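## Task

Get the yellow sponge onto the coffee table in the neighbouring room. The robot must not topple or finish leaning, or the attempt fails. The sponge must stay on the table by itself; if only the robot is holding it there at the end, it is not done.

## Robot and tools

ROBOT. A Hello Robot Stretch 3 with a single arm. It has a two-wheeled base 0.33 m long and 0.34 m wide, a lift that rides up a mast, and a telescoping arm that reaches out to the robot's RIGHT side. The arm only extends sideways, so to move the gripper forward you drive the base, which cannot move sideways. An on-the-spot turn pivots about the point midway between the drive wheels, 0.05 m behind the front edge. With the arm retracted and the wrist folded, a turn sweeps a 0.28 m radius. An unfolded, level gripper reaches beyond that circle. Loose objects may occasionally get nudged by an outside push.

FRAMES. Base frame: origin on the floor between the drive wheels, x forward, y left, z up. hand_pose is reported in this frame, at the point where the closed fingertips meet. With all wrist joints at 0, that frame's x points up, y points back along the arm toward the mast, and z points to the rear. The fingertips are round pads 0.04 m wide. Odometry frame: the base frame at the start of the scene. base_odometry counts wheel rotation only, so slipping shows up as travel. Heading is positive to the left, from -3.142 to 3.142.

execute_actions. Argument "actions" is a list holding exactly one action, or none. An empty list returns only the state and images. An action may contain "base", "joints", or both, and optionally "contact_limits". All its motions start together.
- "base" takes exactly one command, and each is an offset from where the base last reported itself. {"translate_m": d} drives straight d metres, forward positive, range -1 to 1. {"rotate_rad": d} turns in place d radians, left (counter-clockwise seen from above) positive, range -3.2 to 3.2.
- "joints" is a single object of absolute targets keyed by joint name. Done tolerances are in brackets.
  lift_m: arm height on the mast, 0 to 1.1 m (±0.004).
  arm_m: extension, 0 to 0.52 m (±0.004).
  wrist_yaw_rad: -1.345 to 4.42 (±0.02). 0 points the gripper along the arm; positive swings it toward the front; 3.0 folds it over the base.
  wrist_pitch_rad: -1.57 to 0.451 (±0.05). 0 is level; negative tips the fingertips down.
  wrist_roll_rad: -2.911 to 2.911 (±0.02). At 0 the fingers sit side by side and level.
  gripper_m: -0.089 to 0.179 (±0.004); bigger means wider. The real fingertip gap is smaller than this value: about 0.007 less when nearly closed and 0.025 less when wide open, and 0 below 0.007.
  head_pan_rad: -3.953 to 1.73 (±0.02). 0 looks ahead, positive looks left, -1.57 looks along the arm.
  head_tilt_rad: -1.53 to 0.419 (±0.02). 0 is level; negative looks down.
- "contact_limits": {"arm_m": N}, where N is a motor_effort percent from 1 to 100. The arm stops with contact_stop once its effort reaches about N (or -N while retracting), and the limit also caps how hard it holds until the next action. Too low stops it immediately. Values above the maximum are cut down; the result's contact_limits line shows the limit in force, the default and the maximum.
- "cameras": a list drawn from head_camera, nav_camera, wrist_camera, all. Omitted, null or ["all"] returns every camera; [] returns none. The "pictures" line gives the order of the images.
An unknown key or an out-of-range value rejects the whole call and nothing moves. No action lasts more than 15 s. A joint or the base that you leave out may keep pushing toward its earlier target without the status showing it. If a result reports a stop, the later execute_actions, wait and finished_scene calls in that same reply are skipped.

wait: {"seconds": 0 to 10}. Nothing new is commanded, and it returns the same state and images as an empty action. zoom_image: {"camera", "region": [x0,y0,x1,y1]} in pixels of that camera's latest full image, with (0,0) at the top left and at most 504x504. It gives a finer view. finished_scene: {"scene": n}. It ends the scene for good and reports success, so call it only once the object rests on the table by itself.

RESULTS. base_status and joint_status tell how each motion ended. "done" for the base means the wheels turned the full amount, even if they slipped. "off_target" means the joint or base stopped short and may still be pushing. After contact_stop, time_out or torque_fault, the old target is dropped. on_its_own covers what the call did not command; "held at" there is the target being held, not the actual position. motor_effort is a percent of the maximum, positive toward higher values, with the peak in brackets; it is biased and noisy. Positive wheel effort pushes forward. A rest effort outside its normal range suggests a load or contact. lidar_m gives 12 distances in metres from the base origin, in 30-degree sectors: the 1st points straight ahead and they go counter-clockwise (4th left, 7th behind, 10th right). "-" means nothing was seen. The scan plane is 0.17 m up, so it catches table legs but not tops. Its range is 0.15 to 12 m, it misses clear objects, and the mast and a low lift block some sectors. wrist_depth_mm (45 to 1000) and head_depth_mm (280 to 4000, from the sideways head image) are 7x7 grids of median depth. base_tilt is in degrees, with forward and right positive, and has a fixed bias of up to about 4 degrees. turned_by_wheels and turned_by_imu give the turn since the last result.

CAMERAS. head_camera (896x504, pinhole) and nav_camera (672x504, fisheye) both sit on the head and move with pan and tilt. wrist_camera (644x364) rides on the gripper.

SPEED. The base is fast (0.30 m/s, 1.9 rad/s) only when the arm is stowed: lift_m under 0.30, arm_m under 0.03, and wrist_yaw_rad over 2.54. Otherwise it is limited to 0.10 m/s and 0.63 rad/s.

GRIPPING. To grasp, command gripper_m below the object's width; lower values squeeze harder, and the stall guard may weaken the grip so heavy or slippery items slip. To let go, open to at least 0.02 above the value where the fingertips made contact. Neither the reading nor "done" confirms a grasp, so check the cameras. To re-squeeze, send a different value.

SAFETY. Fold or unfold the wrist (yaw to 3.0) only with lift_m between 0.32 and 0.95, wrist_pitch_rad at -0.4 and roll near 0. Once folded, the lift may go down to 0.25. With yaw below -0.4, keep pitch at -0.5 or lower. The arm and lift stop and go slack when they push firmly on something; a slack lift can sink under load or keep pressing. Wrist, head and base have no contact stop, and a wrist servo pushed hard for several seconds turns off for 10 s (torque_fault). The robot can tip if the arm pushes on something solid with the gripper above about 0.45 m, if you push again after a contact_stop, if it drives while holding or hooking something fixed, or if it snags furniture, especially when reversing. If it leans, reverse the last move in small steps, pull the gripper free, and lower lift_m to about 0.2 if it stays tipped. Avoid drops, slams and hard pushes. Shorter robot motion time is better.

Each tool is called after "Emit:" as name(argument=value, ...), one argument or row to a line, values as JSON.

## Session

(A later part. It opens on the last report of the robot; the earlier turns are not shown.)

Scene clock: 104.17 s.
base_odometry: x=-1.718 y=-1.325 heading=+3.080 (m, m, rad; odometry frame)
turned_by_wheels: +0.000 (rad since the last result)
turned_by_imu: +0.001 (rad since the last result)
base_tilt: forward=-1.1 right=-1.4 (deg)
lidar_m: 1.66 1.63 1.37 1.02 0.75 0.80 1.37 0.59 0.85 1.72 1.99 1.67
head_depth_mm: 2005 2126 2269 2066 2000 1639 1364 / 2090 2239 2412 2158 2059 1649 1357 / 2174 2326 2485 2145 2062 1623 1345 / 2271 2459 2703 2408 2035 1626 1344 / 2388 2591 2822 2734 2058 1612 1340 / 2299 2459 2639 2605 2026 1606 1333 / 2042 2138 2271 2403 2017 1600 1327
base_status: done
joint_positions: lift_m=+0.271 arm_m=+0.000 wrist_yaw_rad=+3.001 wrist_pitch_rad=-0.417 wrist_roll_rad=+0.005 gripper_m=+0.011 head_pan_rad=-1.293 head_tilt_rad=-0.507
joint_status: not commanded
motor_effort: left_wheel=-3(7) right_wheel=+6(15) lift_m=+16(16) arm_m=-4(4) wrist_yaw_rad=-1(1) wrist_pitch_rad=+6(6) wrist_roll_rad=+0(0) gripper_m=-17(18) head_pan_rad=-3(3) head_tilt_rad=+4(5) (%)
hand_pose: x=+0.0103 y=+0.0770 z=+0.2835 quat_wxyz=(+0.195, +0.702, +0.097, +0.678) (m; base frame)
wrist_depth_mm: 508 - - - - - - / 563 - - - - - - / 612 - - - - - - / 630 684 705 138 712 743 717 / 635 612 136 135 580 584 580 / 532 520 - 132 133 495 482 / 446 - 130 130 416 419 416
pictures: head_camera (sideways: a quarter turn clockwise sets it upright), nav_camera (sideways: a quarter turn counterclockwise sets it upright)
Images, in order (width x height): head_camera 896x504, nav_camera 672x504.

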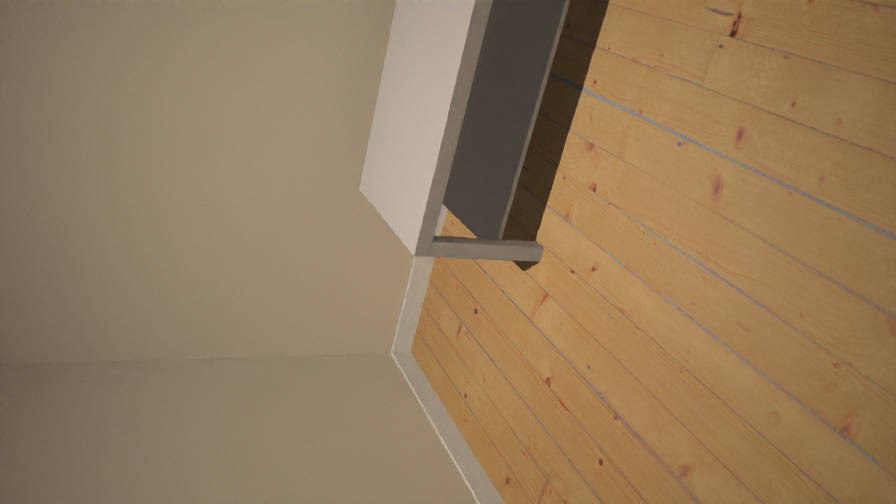

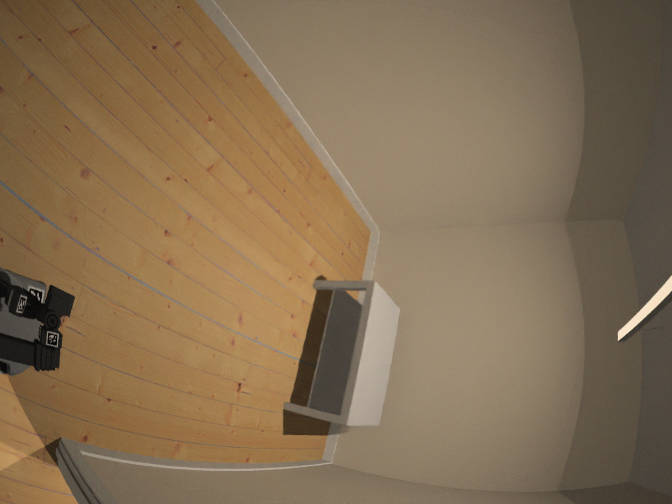

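Emit:
execute_actions(
  actions=[
    {"base":{"rotate_rad":-1.33},"joints":{"head_pan_rad":-0.4,"head_tilt_rad":-0.8}},
  ],
  cameras=[],
)

Emit:
execute_actions(
  actions=[
    {"base":{"translate_m":1.0}},
  ],
  cameras=[],
)

Emit:
execute_actions(
  actions=[
    {"base":{"translate_m":0.36}},
  ],
  cameras=["nav_camera"],
)

Emit:
execute_actions(
  actions=[
    {"base":{"rotate_rad":1.11},"joints":{"head_pan_rad":-1.57,"head_tilt_rad":-0.9,"lift_m":0.75}},
  ],
  cameras=[],
)

Emit:
execute_actions(
  actions=[
    {"joints":{"wrist_yaw_rad":0,"arm_m":0.2}},
  ],
)

Scene clock: 106.87 s.
base_odometry: x=-1.718 y=-1.325 heading=+1.750 (m, m, rad; odometry frame)
turned_by_wheels: -1.330 (rad since the last result)
turned_by_imu: -1.324 (rad since the last result)
base_tilt: forward=-1.0 right=-1.4 (deg)
lidar_m: 1.88 1.77 1.67 1.70 1.45 1.37 0.71 0.71 0.95 0.59 0.59 1.40
head_depth_mm: 1557 1510 1464 1421 1383 1288 1162 / 2045 2239 2105 1807 1564 1343 1171 / 2084 2379 2294 1845 1545 1325 1167 / 2099 1955 2093 1829 1546 1323 1161 / 2105 1928 2138 1820 1534 1318 1160 / 2113 1919 2104 1829 1526 1316 1158 / 2125 1981 2109 1802 1521 1313 1147
base_status: done
joint_positions: lift_m=+0.271 arm_m=+0.000 wrist_yaw_rad=+3.001 wrist_pitch_rad=-0.417 wrist_roll_rad=+0.005 gripper_m=+0.011 head_pan_rad=-0.407 head_tilt_rad=-0.790
joint_status: all done
motor_effort: left_wheel=+4(10) right_wheel=-6(12) lift_m=+17(17) arm_m=-4(4) wrist_yaw_rad=-1(1) wrist_pitch_rad=+6(6) wrist_roll_rad=-1(1) gripper_m=-17(17) head_pan_rad=+3(44) head_tilt_rad=-6(33) (%)
hand_pose: x=+0.0103 y=+0.0770 z=+0.2835 quat_wxyz=(+0.195, +0.702, +0.097, +0.678) (m; base frame)
wrist_depth_mm: - - - - - - - / - - - - - - - / - - - - - - - / 822 746 717 138 709 748 735 / 637 626 136 135 573 597 581 / 522 505 - 132 133 495 485 / 442 - 130 130 413 417 414
pictures: none
No camera images: the call's "cameras" was empty. Leave "cameras" out to get every camera's image.

Scene clock: 111.87 s.
base_odometry: x=-1.896 y=-0.341 heading=+1.750 (m, m, rad; odometry frame)
turned_by_wheels: +0.000 (rad since the last result)
turned_by_imu: +0.002 (rad since the last result)
base_tilt: forward=-1.1 right=-1.4 (deg)
lidar_m: 0.87 1.31 1.23 1.25 1.63 2.26 1.70 0.95 0.90 0.92 0.93 1.39
head_depth_mm: 1283 1449 1570 1226 1367 1349 1173 / 1293 1454 1575 1213 1451 1336 1174 / 1289 1458 1500 1197 1438 1334 1171 / 1299 1470 1477 1194 1448 1323 1159 / 1303 1471 1470 1189 1434 1322 1161 / 1308 1482 1462 1183 1420 1310 1152 / 1305 1479 1660 1182 1395 1302 1154
base_status: done
joint_positions: lift_m=+0.271 arm_m=+0.000 wrist_yaw_rad=+3.001 wrist_pitch_rad=-0.417 wrist_roll_rad=+0.005 gripper_m=+0.011 head_pan_rad=-0.407 head_tilt_rad=-0.791
joint_status: not commanded
motor_effort: left_wheel=+4(13) right_wheel=-6(10) lift_m=+16(17) arm_m=-4(4) wrist_yaw_rad=-1(1) wrist_pitch_rad=+6(6) wrist_roll_rad=-1(1) gripper_m=-17(17) head_pan_rad=+3(3) head_tilt_rad=-5(6) (%)
hand_pose: x=+0.0103 y=+0.0770 z=+0.2835 quat_wxyz=(+0.195, +0.702, +0.097, +0.678) (m; base frame)
wrist_depth_mm: - - - - - - 945 / - - - - - - - / - - - - - - - / 801 773 708 138 713 724 734 / 639 615 136 135 574 591 588 / 513 517 - 132 133 488 485 / 438 - 130 130 413 418 415
pictures: none
No camera images: the call's "cameras" was empty. Leave "cameras" out to get every camera's image.

Scene clock: 114.73 s.
base_odometry: x=-1.960 y=+0.014 heading=+1.750 (m, m, rad; odometry frame)
turned_by_wheels: +0.000 (rad since the last result)
turned_by_imu: +0.001 (rad since the last result)
base_tilt: forward=-1.1 right=-1.4 (deg)
lidar_m: 0.51 1.14 1.07 1.09 1.42 2.59 2.07 1.12 1.06 0.78 0.81 1.17
head_depth_mm: 997 1127 1292 1220 1018 933 1179 / 1000 1129 1302 1212 1016 926 1166 / 1007 1133 1310 1209 1010 921 1171 / 1012 1142 1312 1200 1005 917 1161 / 1012 1143 1319 1194 995 1121 1163 / 1015 1148 1323 1443 995 953 1141 / 1016 1155 1327 1562 1519 1286 1147
base_status: done
joint_positions: lift_m=+0.271 arm_m=+0.000 wrist_yaw_rad=+3.001 wrist_pitch_rad=-0.417 wrist_roll_rad=+0.005 gripper_m=+0.011 head_pan_rad=-0.407 head_tilt_rad=-0.791
joint_status: not commanded
motor_effort: left_wheel=+4(11) right_wheel=-5(10) lift_m=+16(16) arm_m=-4(4) wrist_yaw_rad=-1(1) wrist_pitch_rad=+6(6) wrist_roll_rad=-1(1) gripper_m=-17(18) head_pan_rad=+4(3) head_tilt_rad=-6(6) (%)
hand_pose: x=+0.0103 y=+0.0770 z=+0.2835 quat_wxyz=(+0.195, +0.702, +0.097, +0.678) (m; base frame)
wrist_depth_mm: - - - - 928 902 832 / - - - - - 937 906 / - - - - - 950 893 / 813 792 709 138 713 747 720 / 622 615 136 135 570 586 588 / 528 508 - 132 133 489 482 / 446 - 130 130 412 421 420
pictures: nav_camera (sideways: a quarter turn counterclockwise sets it upright)
Images, in order (width x height): nav_camera 672x504.

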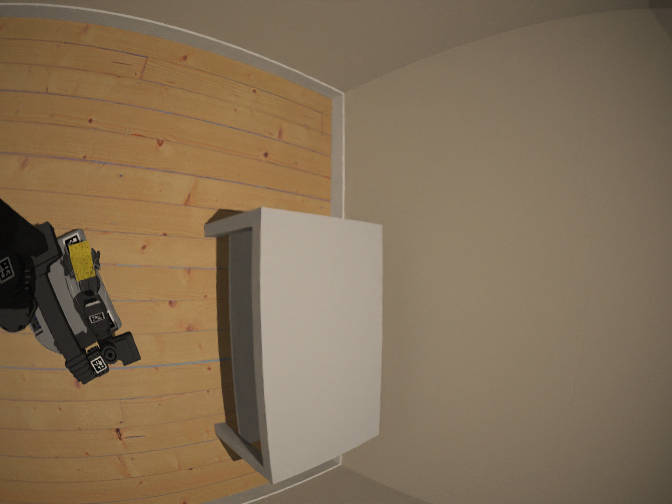

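Scene clock: 119.93 s.
base_odometry: x=-1.960 y=+0.014 heading=+2.860 (m, m, rad; odometry frame)
turned_by_wheels: +1.110 (rad since the last result)
turned_by_imu: +1.107 (rad since the last result)
base_tilt: forward=-1.0 right=-1.4 (deg)
lidar_m: 1.07 1.11 1.51 2.60 2.09 1.10 1.06 0.78 1.16 0.99 0.51 1.11
head_depth_mm: 1044 1207 1345 1103 971 1309 - / 1049 1201 1350 1099 962 - 1112 / 1046 1207 1326 1091 959 1186 1124 / 1046 1207 1319 1084 955 1187 - / 1041 1206 1308 1077 950 - 1110 / 1047 1203 1342 1072 947 1184 1122 / 1045 1205 1417 1602 1371 1249 1118
base_status: done
joint_positions: lift_m=+0.749 arm_m=+0.000 wrist_yaw_rad=+3.001 wrist_pitch_rad=-0.417 wrist_roll_rad=+0.005 gripper_m=+0.011 head_pan_rad=-1.563 head_tilt_rad=-0.889
joint_status: all done
motor_effort: left_wheel=-3(9) right_wheel=+6(13) lift_m=+40(45) arm_m=-4(4) wrist_yaw_rad=+0(1) wrist_pitch_rad=+6(6) wrist_roll_rad=+0(0) gripper_m=-17(17) head_pan_rad=-4(46) head_tilt_rad=-7(20) (%)
hand_pose: x=+0.0103 y=+0.0769 z=+0.7622 quat_wxyz=(+0.195, +0.702, +0.097, +0.678) (m; base frame)
wrist_depth_mm: - - - - - - - / - - - - - - - / - - - - - - - / - - - 138 - - - / - - 135 135 - - - / - - - 133 133 - - / 958 915 130 130 882 925 870
pictures: none
No camera images: the call's "cameras" was empty. Leave "cameras" out to get every camera's image.

Scene clock: 122.63 s.
base_odometry: x=-1.960 y=+0.014 heading=+2.860 (m, m, rad; odometry frame)
turned_by_wheels: +0.000 (rad since the last result)
turned_by_imu: +0.000 (rad since the last result)
base_tilt: forward=-1.1 right=-1.4 (deg)
lidar_m: 1.07 1.11 1.51 2.59 2.09 1.10 1.05 0.78 1.15 0.99 0.51 1.11
head_depth_mm: 1046 1200 1352 1107 989 - - / 1048 1204 1351 - - 1243 1139 / 1043 1203 1311 - 942 1232 1136 / 1043 1197 1340 - 940 1222 1128 / 1042 1199 1316 1076 952 1221 1130 / 1046 1204 1341 1073 945 1192 1119 / 1045 1201 1418 1602 1361 1248 1118
base_status: not commanded
joint_positions: lift_m=+0.749 arm_m=+0.200 wrist_yaw_rad=+0.002 wrist_pitch_rad=-0.417 wrist_roll_rad=+0.004 gripper_m=+0.011 head_pan_rad=-1.563 head_tilt_rad=-0.889
joint_status: all done
motor_effort: left_wheel=-4(3) right_wheel=+5(6) lift_m=+40(40) arm_m=+4(3) wrist_yaw_rad=-2(2) wrist_pitch_rad=+6(6) wrist_roll_rad=+0(0) gripper_m=-18(17) head_pan_rad=-3(4) head_tilt_rad=-7(7) (%)
hand_pose: x=-0.0210 y=-0.5690 z=+0.7622 quat_wxyz=(+0.691, +0.147, -0.693, -0.146) (m; base frame)
wrist_depth_mm: 602 624 635 636 631 654 665 / 652 660 663 685 694 707 711 / 724 746 748 760 755 764 781 / 782 806 789 138 817 832 864 / 852 890 639 135 616 631 621 / 958 984 133 132 133 518 527 / 941 905 439 130 433 447 441
pictures: head_camera (sideways: a quarter turn clockwise sets it upright), nav_camera (sideways: a quarter turn counterclockwise sets it upright), wrist_camera
Images, in order (width x height): head_camera 896x504, nav_camera 672x504, wrist_camera 644x364.

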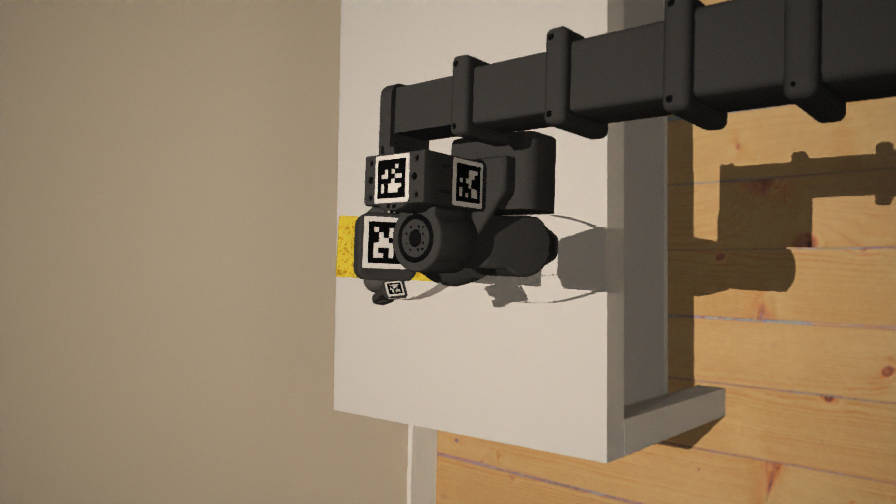

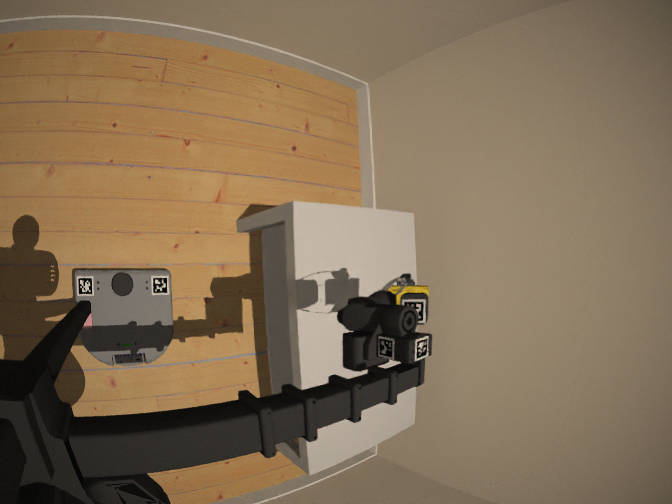

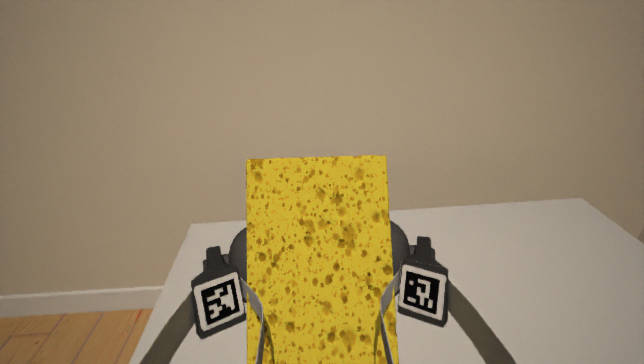

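Emit:
execute_actions(
  actions=[
    {"joints":{"wrist_pitch_rad":-1.3,"arm_m":0.5,"lift_m":0.7}},
  ],
)

Scene clock: 126.27 s.
base_odometry: x=-1.960 y=+0.014 heading=+2.860 (m, m, rad; odometry frame)
turned_by_wheels: +0.000 (rad since the last result)
turned_by_imu: +0.001 (rad since the last result)
base_tilt: forward=-1.1 right=-1.4 (deg)
lidar_m: 1.07 1.11 1.51 2.60 2.09 1.10 1.06 0.78 1.15 0.99 0.51 1.11
head_depth_mm: 1048 1205 1348 1105 970 1263 - / 1049 1205 1354 1114 - - - / 1044 1178 1226 1092 959 1235 1137 / 1043 1176 1316 1018 956 1225 1128 / 1044 1200 1314 1077 954 1219 1126 / 1045 1206 1342 1075 948 1197 1120 / 1044 1198 1406 1591 1370 1247 1114
base_status: not commanded
joint_positions: lift_m=+0.701 arm_m=+0.500 wrist_yaw_rad=+0.001 wrist_pitch_rad=-1.300 wrist_roll_rad=+0.004 gripper_m=+0.011 head_pan_rad=-1.563 head_tilt_rad=-0.889
joint_status: all done
motor_effort: left_wheel=-3(3) right_wheel=+6(6) lift_m=+16(31) arm_m=+4(0) wrist_yaw_rad=+0(1) wrist_pitch_rad=+0(4) wrist_roll_rad=+0(0) gripper_m=-17(18) head_pan_rad=-4(3) head_tilt_rad=-7(6) (%)
hand_pose: x=-0.0216 y=-0.6899 z=+0.5859 quat_wxyz=(+0.562, +0.427, -0.564, -0.429) (m; base frame)
wrist_depth_mm: 330 329 328 327 330 330 330 / 317 321 318 322 320 323 322 / 314 309 314 312 311 318 318 / 304 307 302 138 305 308 309 / 297 296 296 135 299 301 300 / 290 291 133 132 133 296 293 / 285 286 285 130 285 287 290
pictures: head_camera (sideways: a quarter turn clockwise sets it upright), nav_camera (sideways: a quarter turn counterclockwise sets it upright), wrist_camera
Images, in order (width x height): head_camera 896x504, nav_camera 672x504, wrist_camera 644x364.

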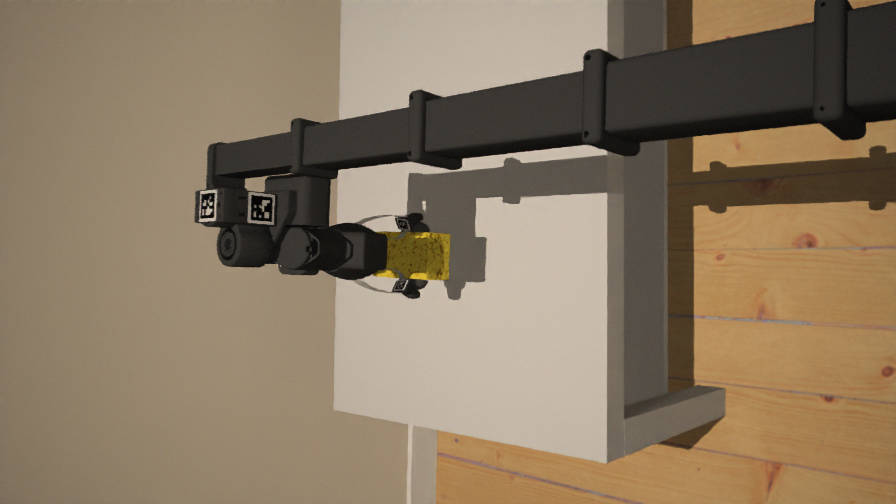

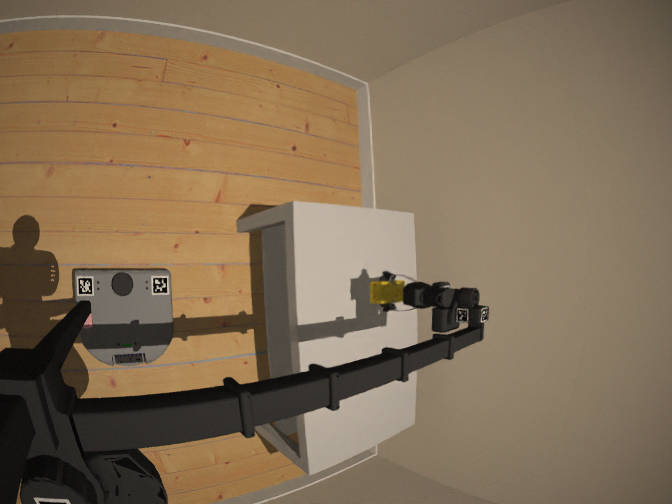

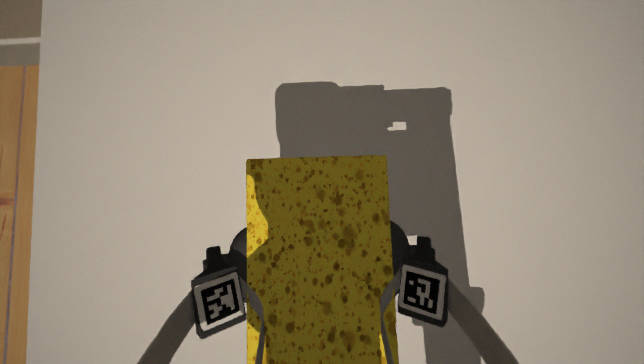

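Target depth 189 vs 304 → lower ~0.115.

Emit:
execute_actions(
  actions=[
    {"joints":{"lift_m":0.588}},
  ],
  cameras=[],
)

Emit:
execute_actions(
  actions=[
    {"joints":{"gripper_m":0.13}},
  ],
  cameras=[],
)

Emit:
execute_actions(
  actions=[
    {"joints":{"lift_m":0.67}},
  ],
  cameras=["wrist_camera","head_camera"],
)

Scene clock: 128.40 s.
base_odometry: x=-1.960 y=+0.014 heading=+2.860 (m, m, rad; odometry frame)
turned_by_wheels: +0.000 (rad since the last result)
turned_by_imu: +0.000 (rad since the last result)
base_tilt: forward=-1.1 right=-1.4 (deg)
lidar_m: 1.07 1.11 1.50 2.59 2.09 1.10 1.06 0.78 1.15 0.99 0.51 1.12
head_depth_mm: 1047 1206 1352 1104 966 1264 1146 / 1045 1201 1349 1101 965 1252 - / 1049 1203 1320 1062 959 1226 1139 / 1045 1202 1348 1018 951 1227 1128 / 1042 1202 1313 1079 949 1217 1130 / 1045 1199 1344 1068 948 1194 1121 / 1042 1199 1412 1594 1365 1247 1121
base_status: not commanded
joint_positions: lift_m=+0.589 arm_m=+0.500 wrist_yaw_rad=+0.001 wrist_pitch_rad=-1.300 wrist_roll_rad=+0.004 gripper_m=+0.011 head_pan_rad=-1.563 head_tilt_rad=-0.889
joint_status: all done
motor_effort: left_wheel=-3(3) right_wheel=+5(6) lift_m=+16(19) arm_m=+3(4) wrist_yaw_rad=-1(1) wrist_pitch_rad=+0(0) wrist_roll_rad=-1(0) gripper_m=-16(17) head_pan_rad=-3(3) head_tilt_rad=-7(6) (%)
hand_pose: x=-0.0216 y=-0.6898 z=+0.4739 quat_wxyz=(+0.562, +0.427, -0.564, -0.429) (m; base frame)
wrist_depth_mm: 207 207 208 209 209 210 211 / 204 203 204 205 204 206 207 / 199 198 199 199 201 201 202 / 195 193 194 138 195 196 197 / 189 190 188 135 190 192 193 / 185 185 133 132 133 187 188 / 180 182 180 130 181 183 184
pictures: none
No camera images: the call's "cameras" was empty. Leave "cameras" out to get every camera's image.

Scene clock: 130.10 s.
base_odometry: x=-1.960 y=+0.014 heading=+2.860 (m, m, rad; odometry frame)
turned_by_wheels: +0.000 (rad since the last result)
turned_by_imu: +0.000 (rad since the last result)
base_tilt: forward=-1.1 right=-1.3 (deg)
lidar_m: 1.07 1.11 1.51 2.59 2.10 1.10 1.06 0.78 1.16 0.99 0.51 1.11
head_depth_mm: 1049 1202 1354 1108 970 1251 1143 / 1047 1200 1338 1095 967 1265 - / 1044 1202 1317 1069 959 1234 1138 / 1044 1205 1352 1033 955 1224 1127 / 1046 1199 1313 1080 954 1220 1129 / 1047 1205 1344 1070 949 1189 1121 / 1044 1204 1414 1600 1364 1249 1123
base_status: not commanded
joint_positions: lift_m=+0.589 arm_m=+0.500 wrist_yaw_rad=+0.001 wrist_pitch_rad=-1.300 wrist_roll_rad=+0.004 gripper_m=+0.130 head_pan_rad=-1.563 head_tilt_rad=-0.889
joint_status: all done
motor_effort: left_wheel=-3(3) right_wheel=+6(6) lift_m=+16(15) arm_m=+4(4) wrist_yaw_rad=-1(1) wrist_pitch_rad=+0(0) wrist_roll_rad=+0(1) gripper_m=+0(80) head_pan_rad=-4(4) head_tilt_rad=-7(6) (%)
hand_pose: x=-0.0216 y=-0.6898 z=+0.4739 quat_wxyz=(+0.562, +0.427, -0.564, -0.429) (m; base frame)
wrist_depth_mm: 208 208 208 210 210 210 211 / 203 202 203 204 204 205 206 / 198 198 198 199 200 200 202 / 193 194 193 150 195 195 196 / 189 190 190 147 191 192 192 / 185 185 186 144 186 188 188 / 182 181 182 140 182 182 184
pictures: none
No camera images: the call's "cameras" was empty. Leave "cameras" out to get every camera's image.

Scene clock: 131.67 s.
base_odometry: x=-1.960 y=+0.014 heading=+2.860 (m, m, rad; odometry frame)
turned_by_wheels: +0.000 (rad since the last result)
turned_by_imu: +0.000 (rad since the last result)
base_tilt: forward=-1.1 right=-1.3 (deg)
lidar_m: 1.07 1.11 1.51 2.60 2.10 1.10 1.06 0.78 1.16 0.99 0.51 1.12
head_depth_mm: 1044 1202 1354 1103 968 1261 1166 / 1045 1201 1345 1123 - - - / 1046 1178 - 1063 963 1229 1133 / 1047 1202 - 1058 955 1223 1133 / 1049 1202 1312 1077 952 1219 1125 / 1045 1207 1349 1073 945 1200 1123 / 1042 1203 1419 1598 1364 1252 1120
base_status: not commanded
joint_positions: lift_m=+0.669 arm_m=+0.500 wrist_yaw_rad=+0.001 wrist_pitch_rad=-1.300 wrist_roll_rad=+0.004 gripper_m=+0.130 head_pan_rad=-1.563 head_tilt_rad=-0.889
joint_status: all done
motor_effort: left_wheel=-4(3) right_wheel=+5(6) lift_m=+39(39) arm_m=+3(3) wrist_yaw_rad=+0(0) wrist_pitch_rad=+0(0) wrist_roll_rad=+0(1) gripper_m=+0(0) head_pan_rad=-3(4) head_tilt_rad=-6(6) (%)
hand_pose: x=-0.0216 y=-0.6898 z=+0.5548 quat_wxyz=(+0.562, +0.427, -0.564, -0.429) (m; base frame)
wrist_depth_mm: 291 293 294 293 296 298 299 / 285 285 289 287 289 288 291 / 279 280 281 282 283 281 287 / 271 275 273 274 277 278 279 / 266 266 267 224 270 271 270 / 259 264 261 222 264 267 265 / 256 255 257 256 258 259 261
pictures: head_camera (sideways: a quarter turn clockwise sets it upright), wrist_camera
Images, in order (width x height): head_camera 896x504, wrist_camera 644x364.

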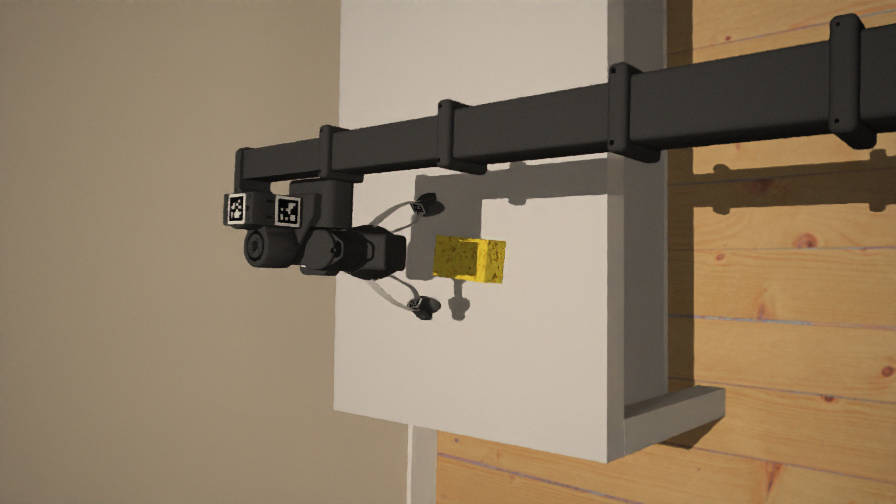

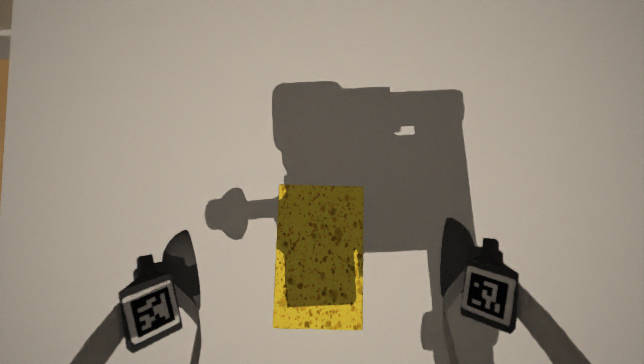

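Emit:
finished_scene(
  scene=1,
)

The scene is finished: the task was done.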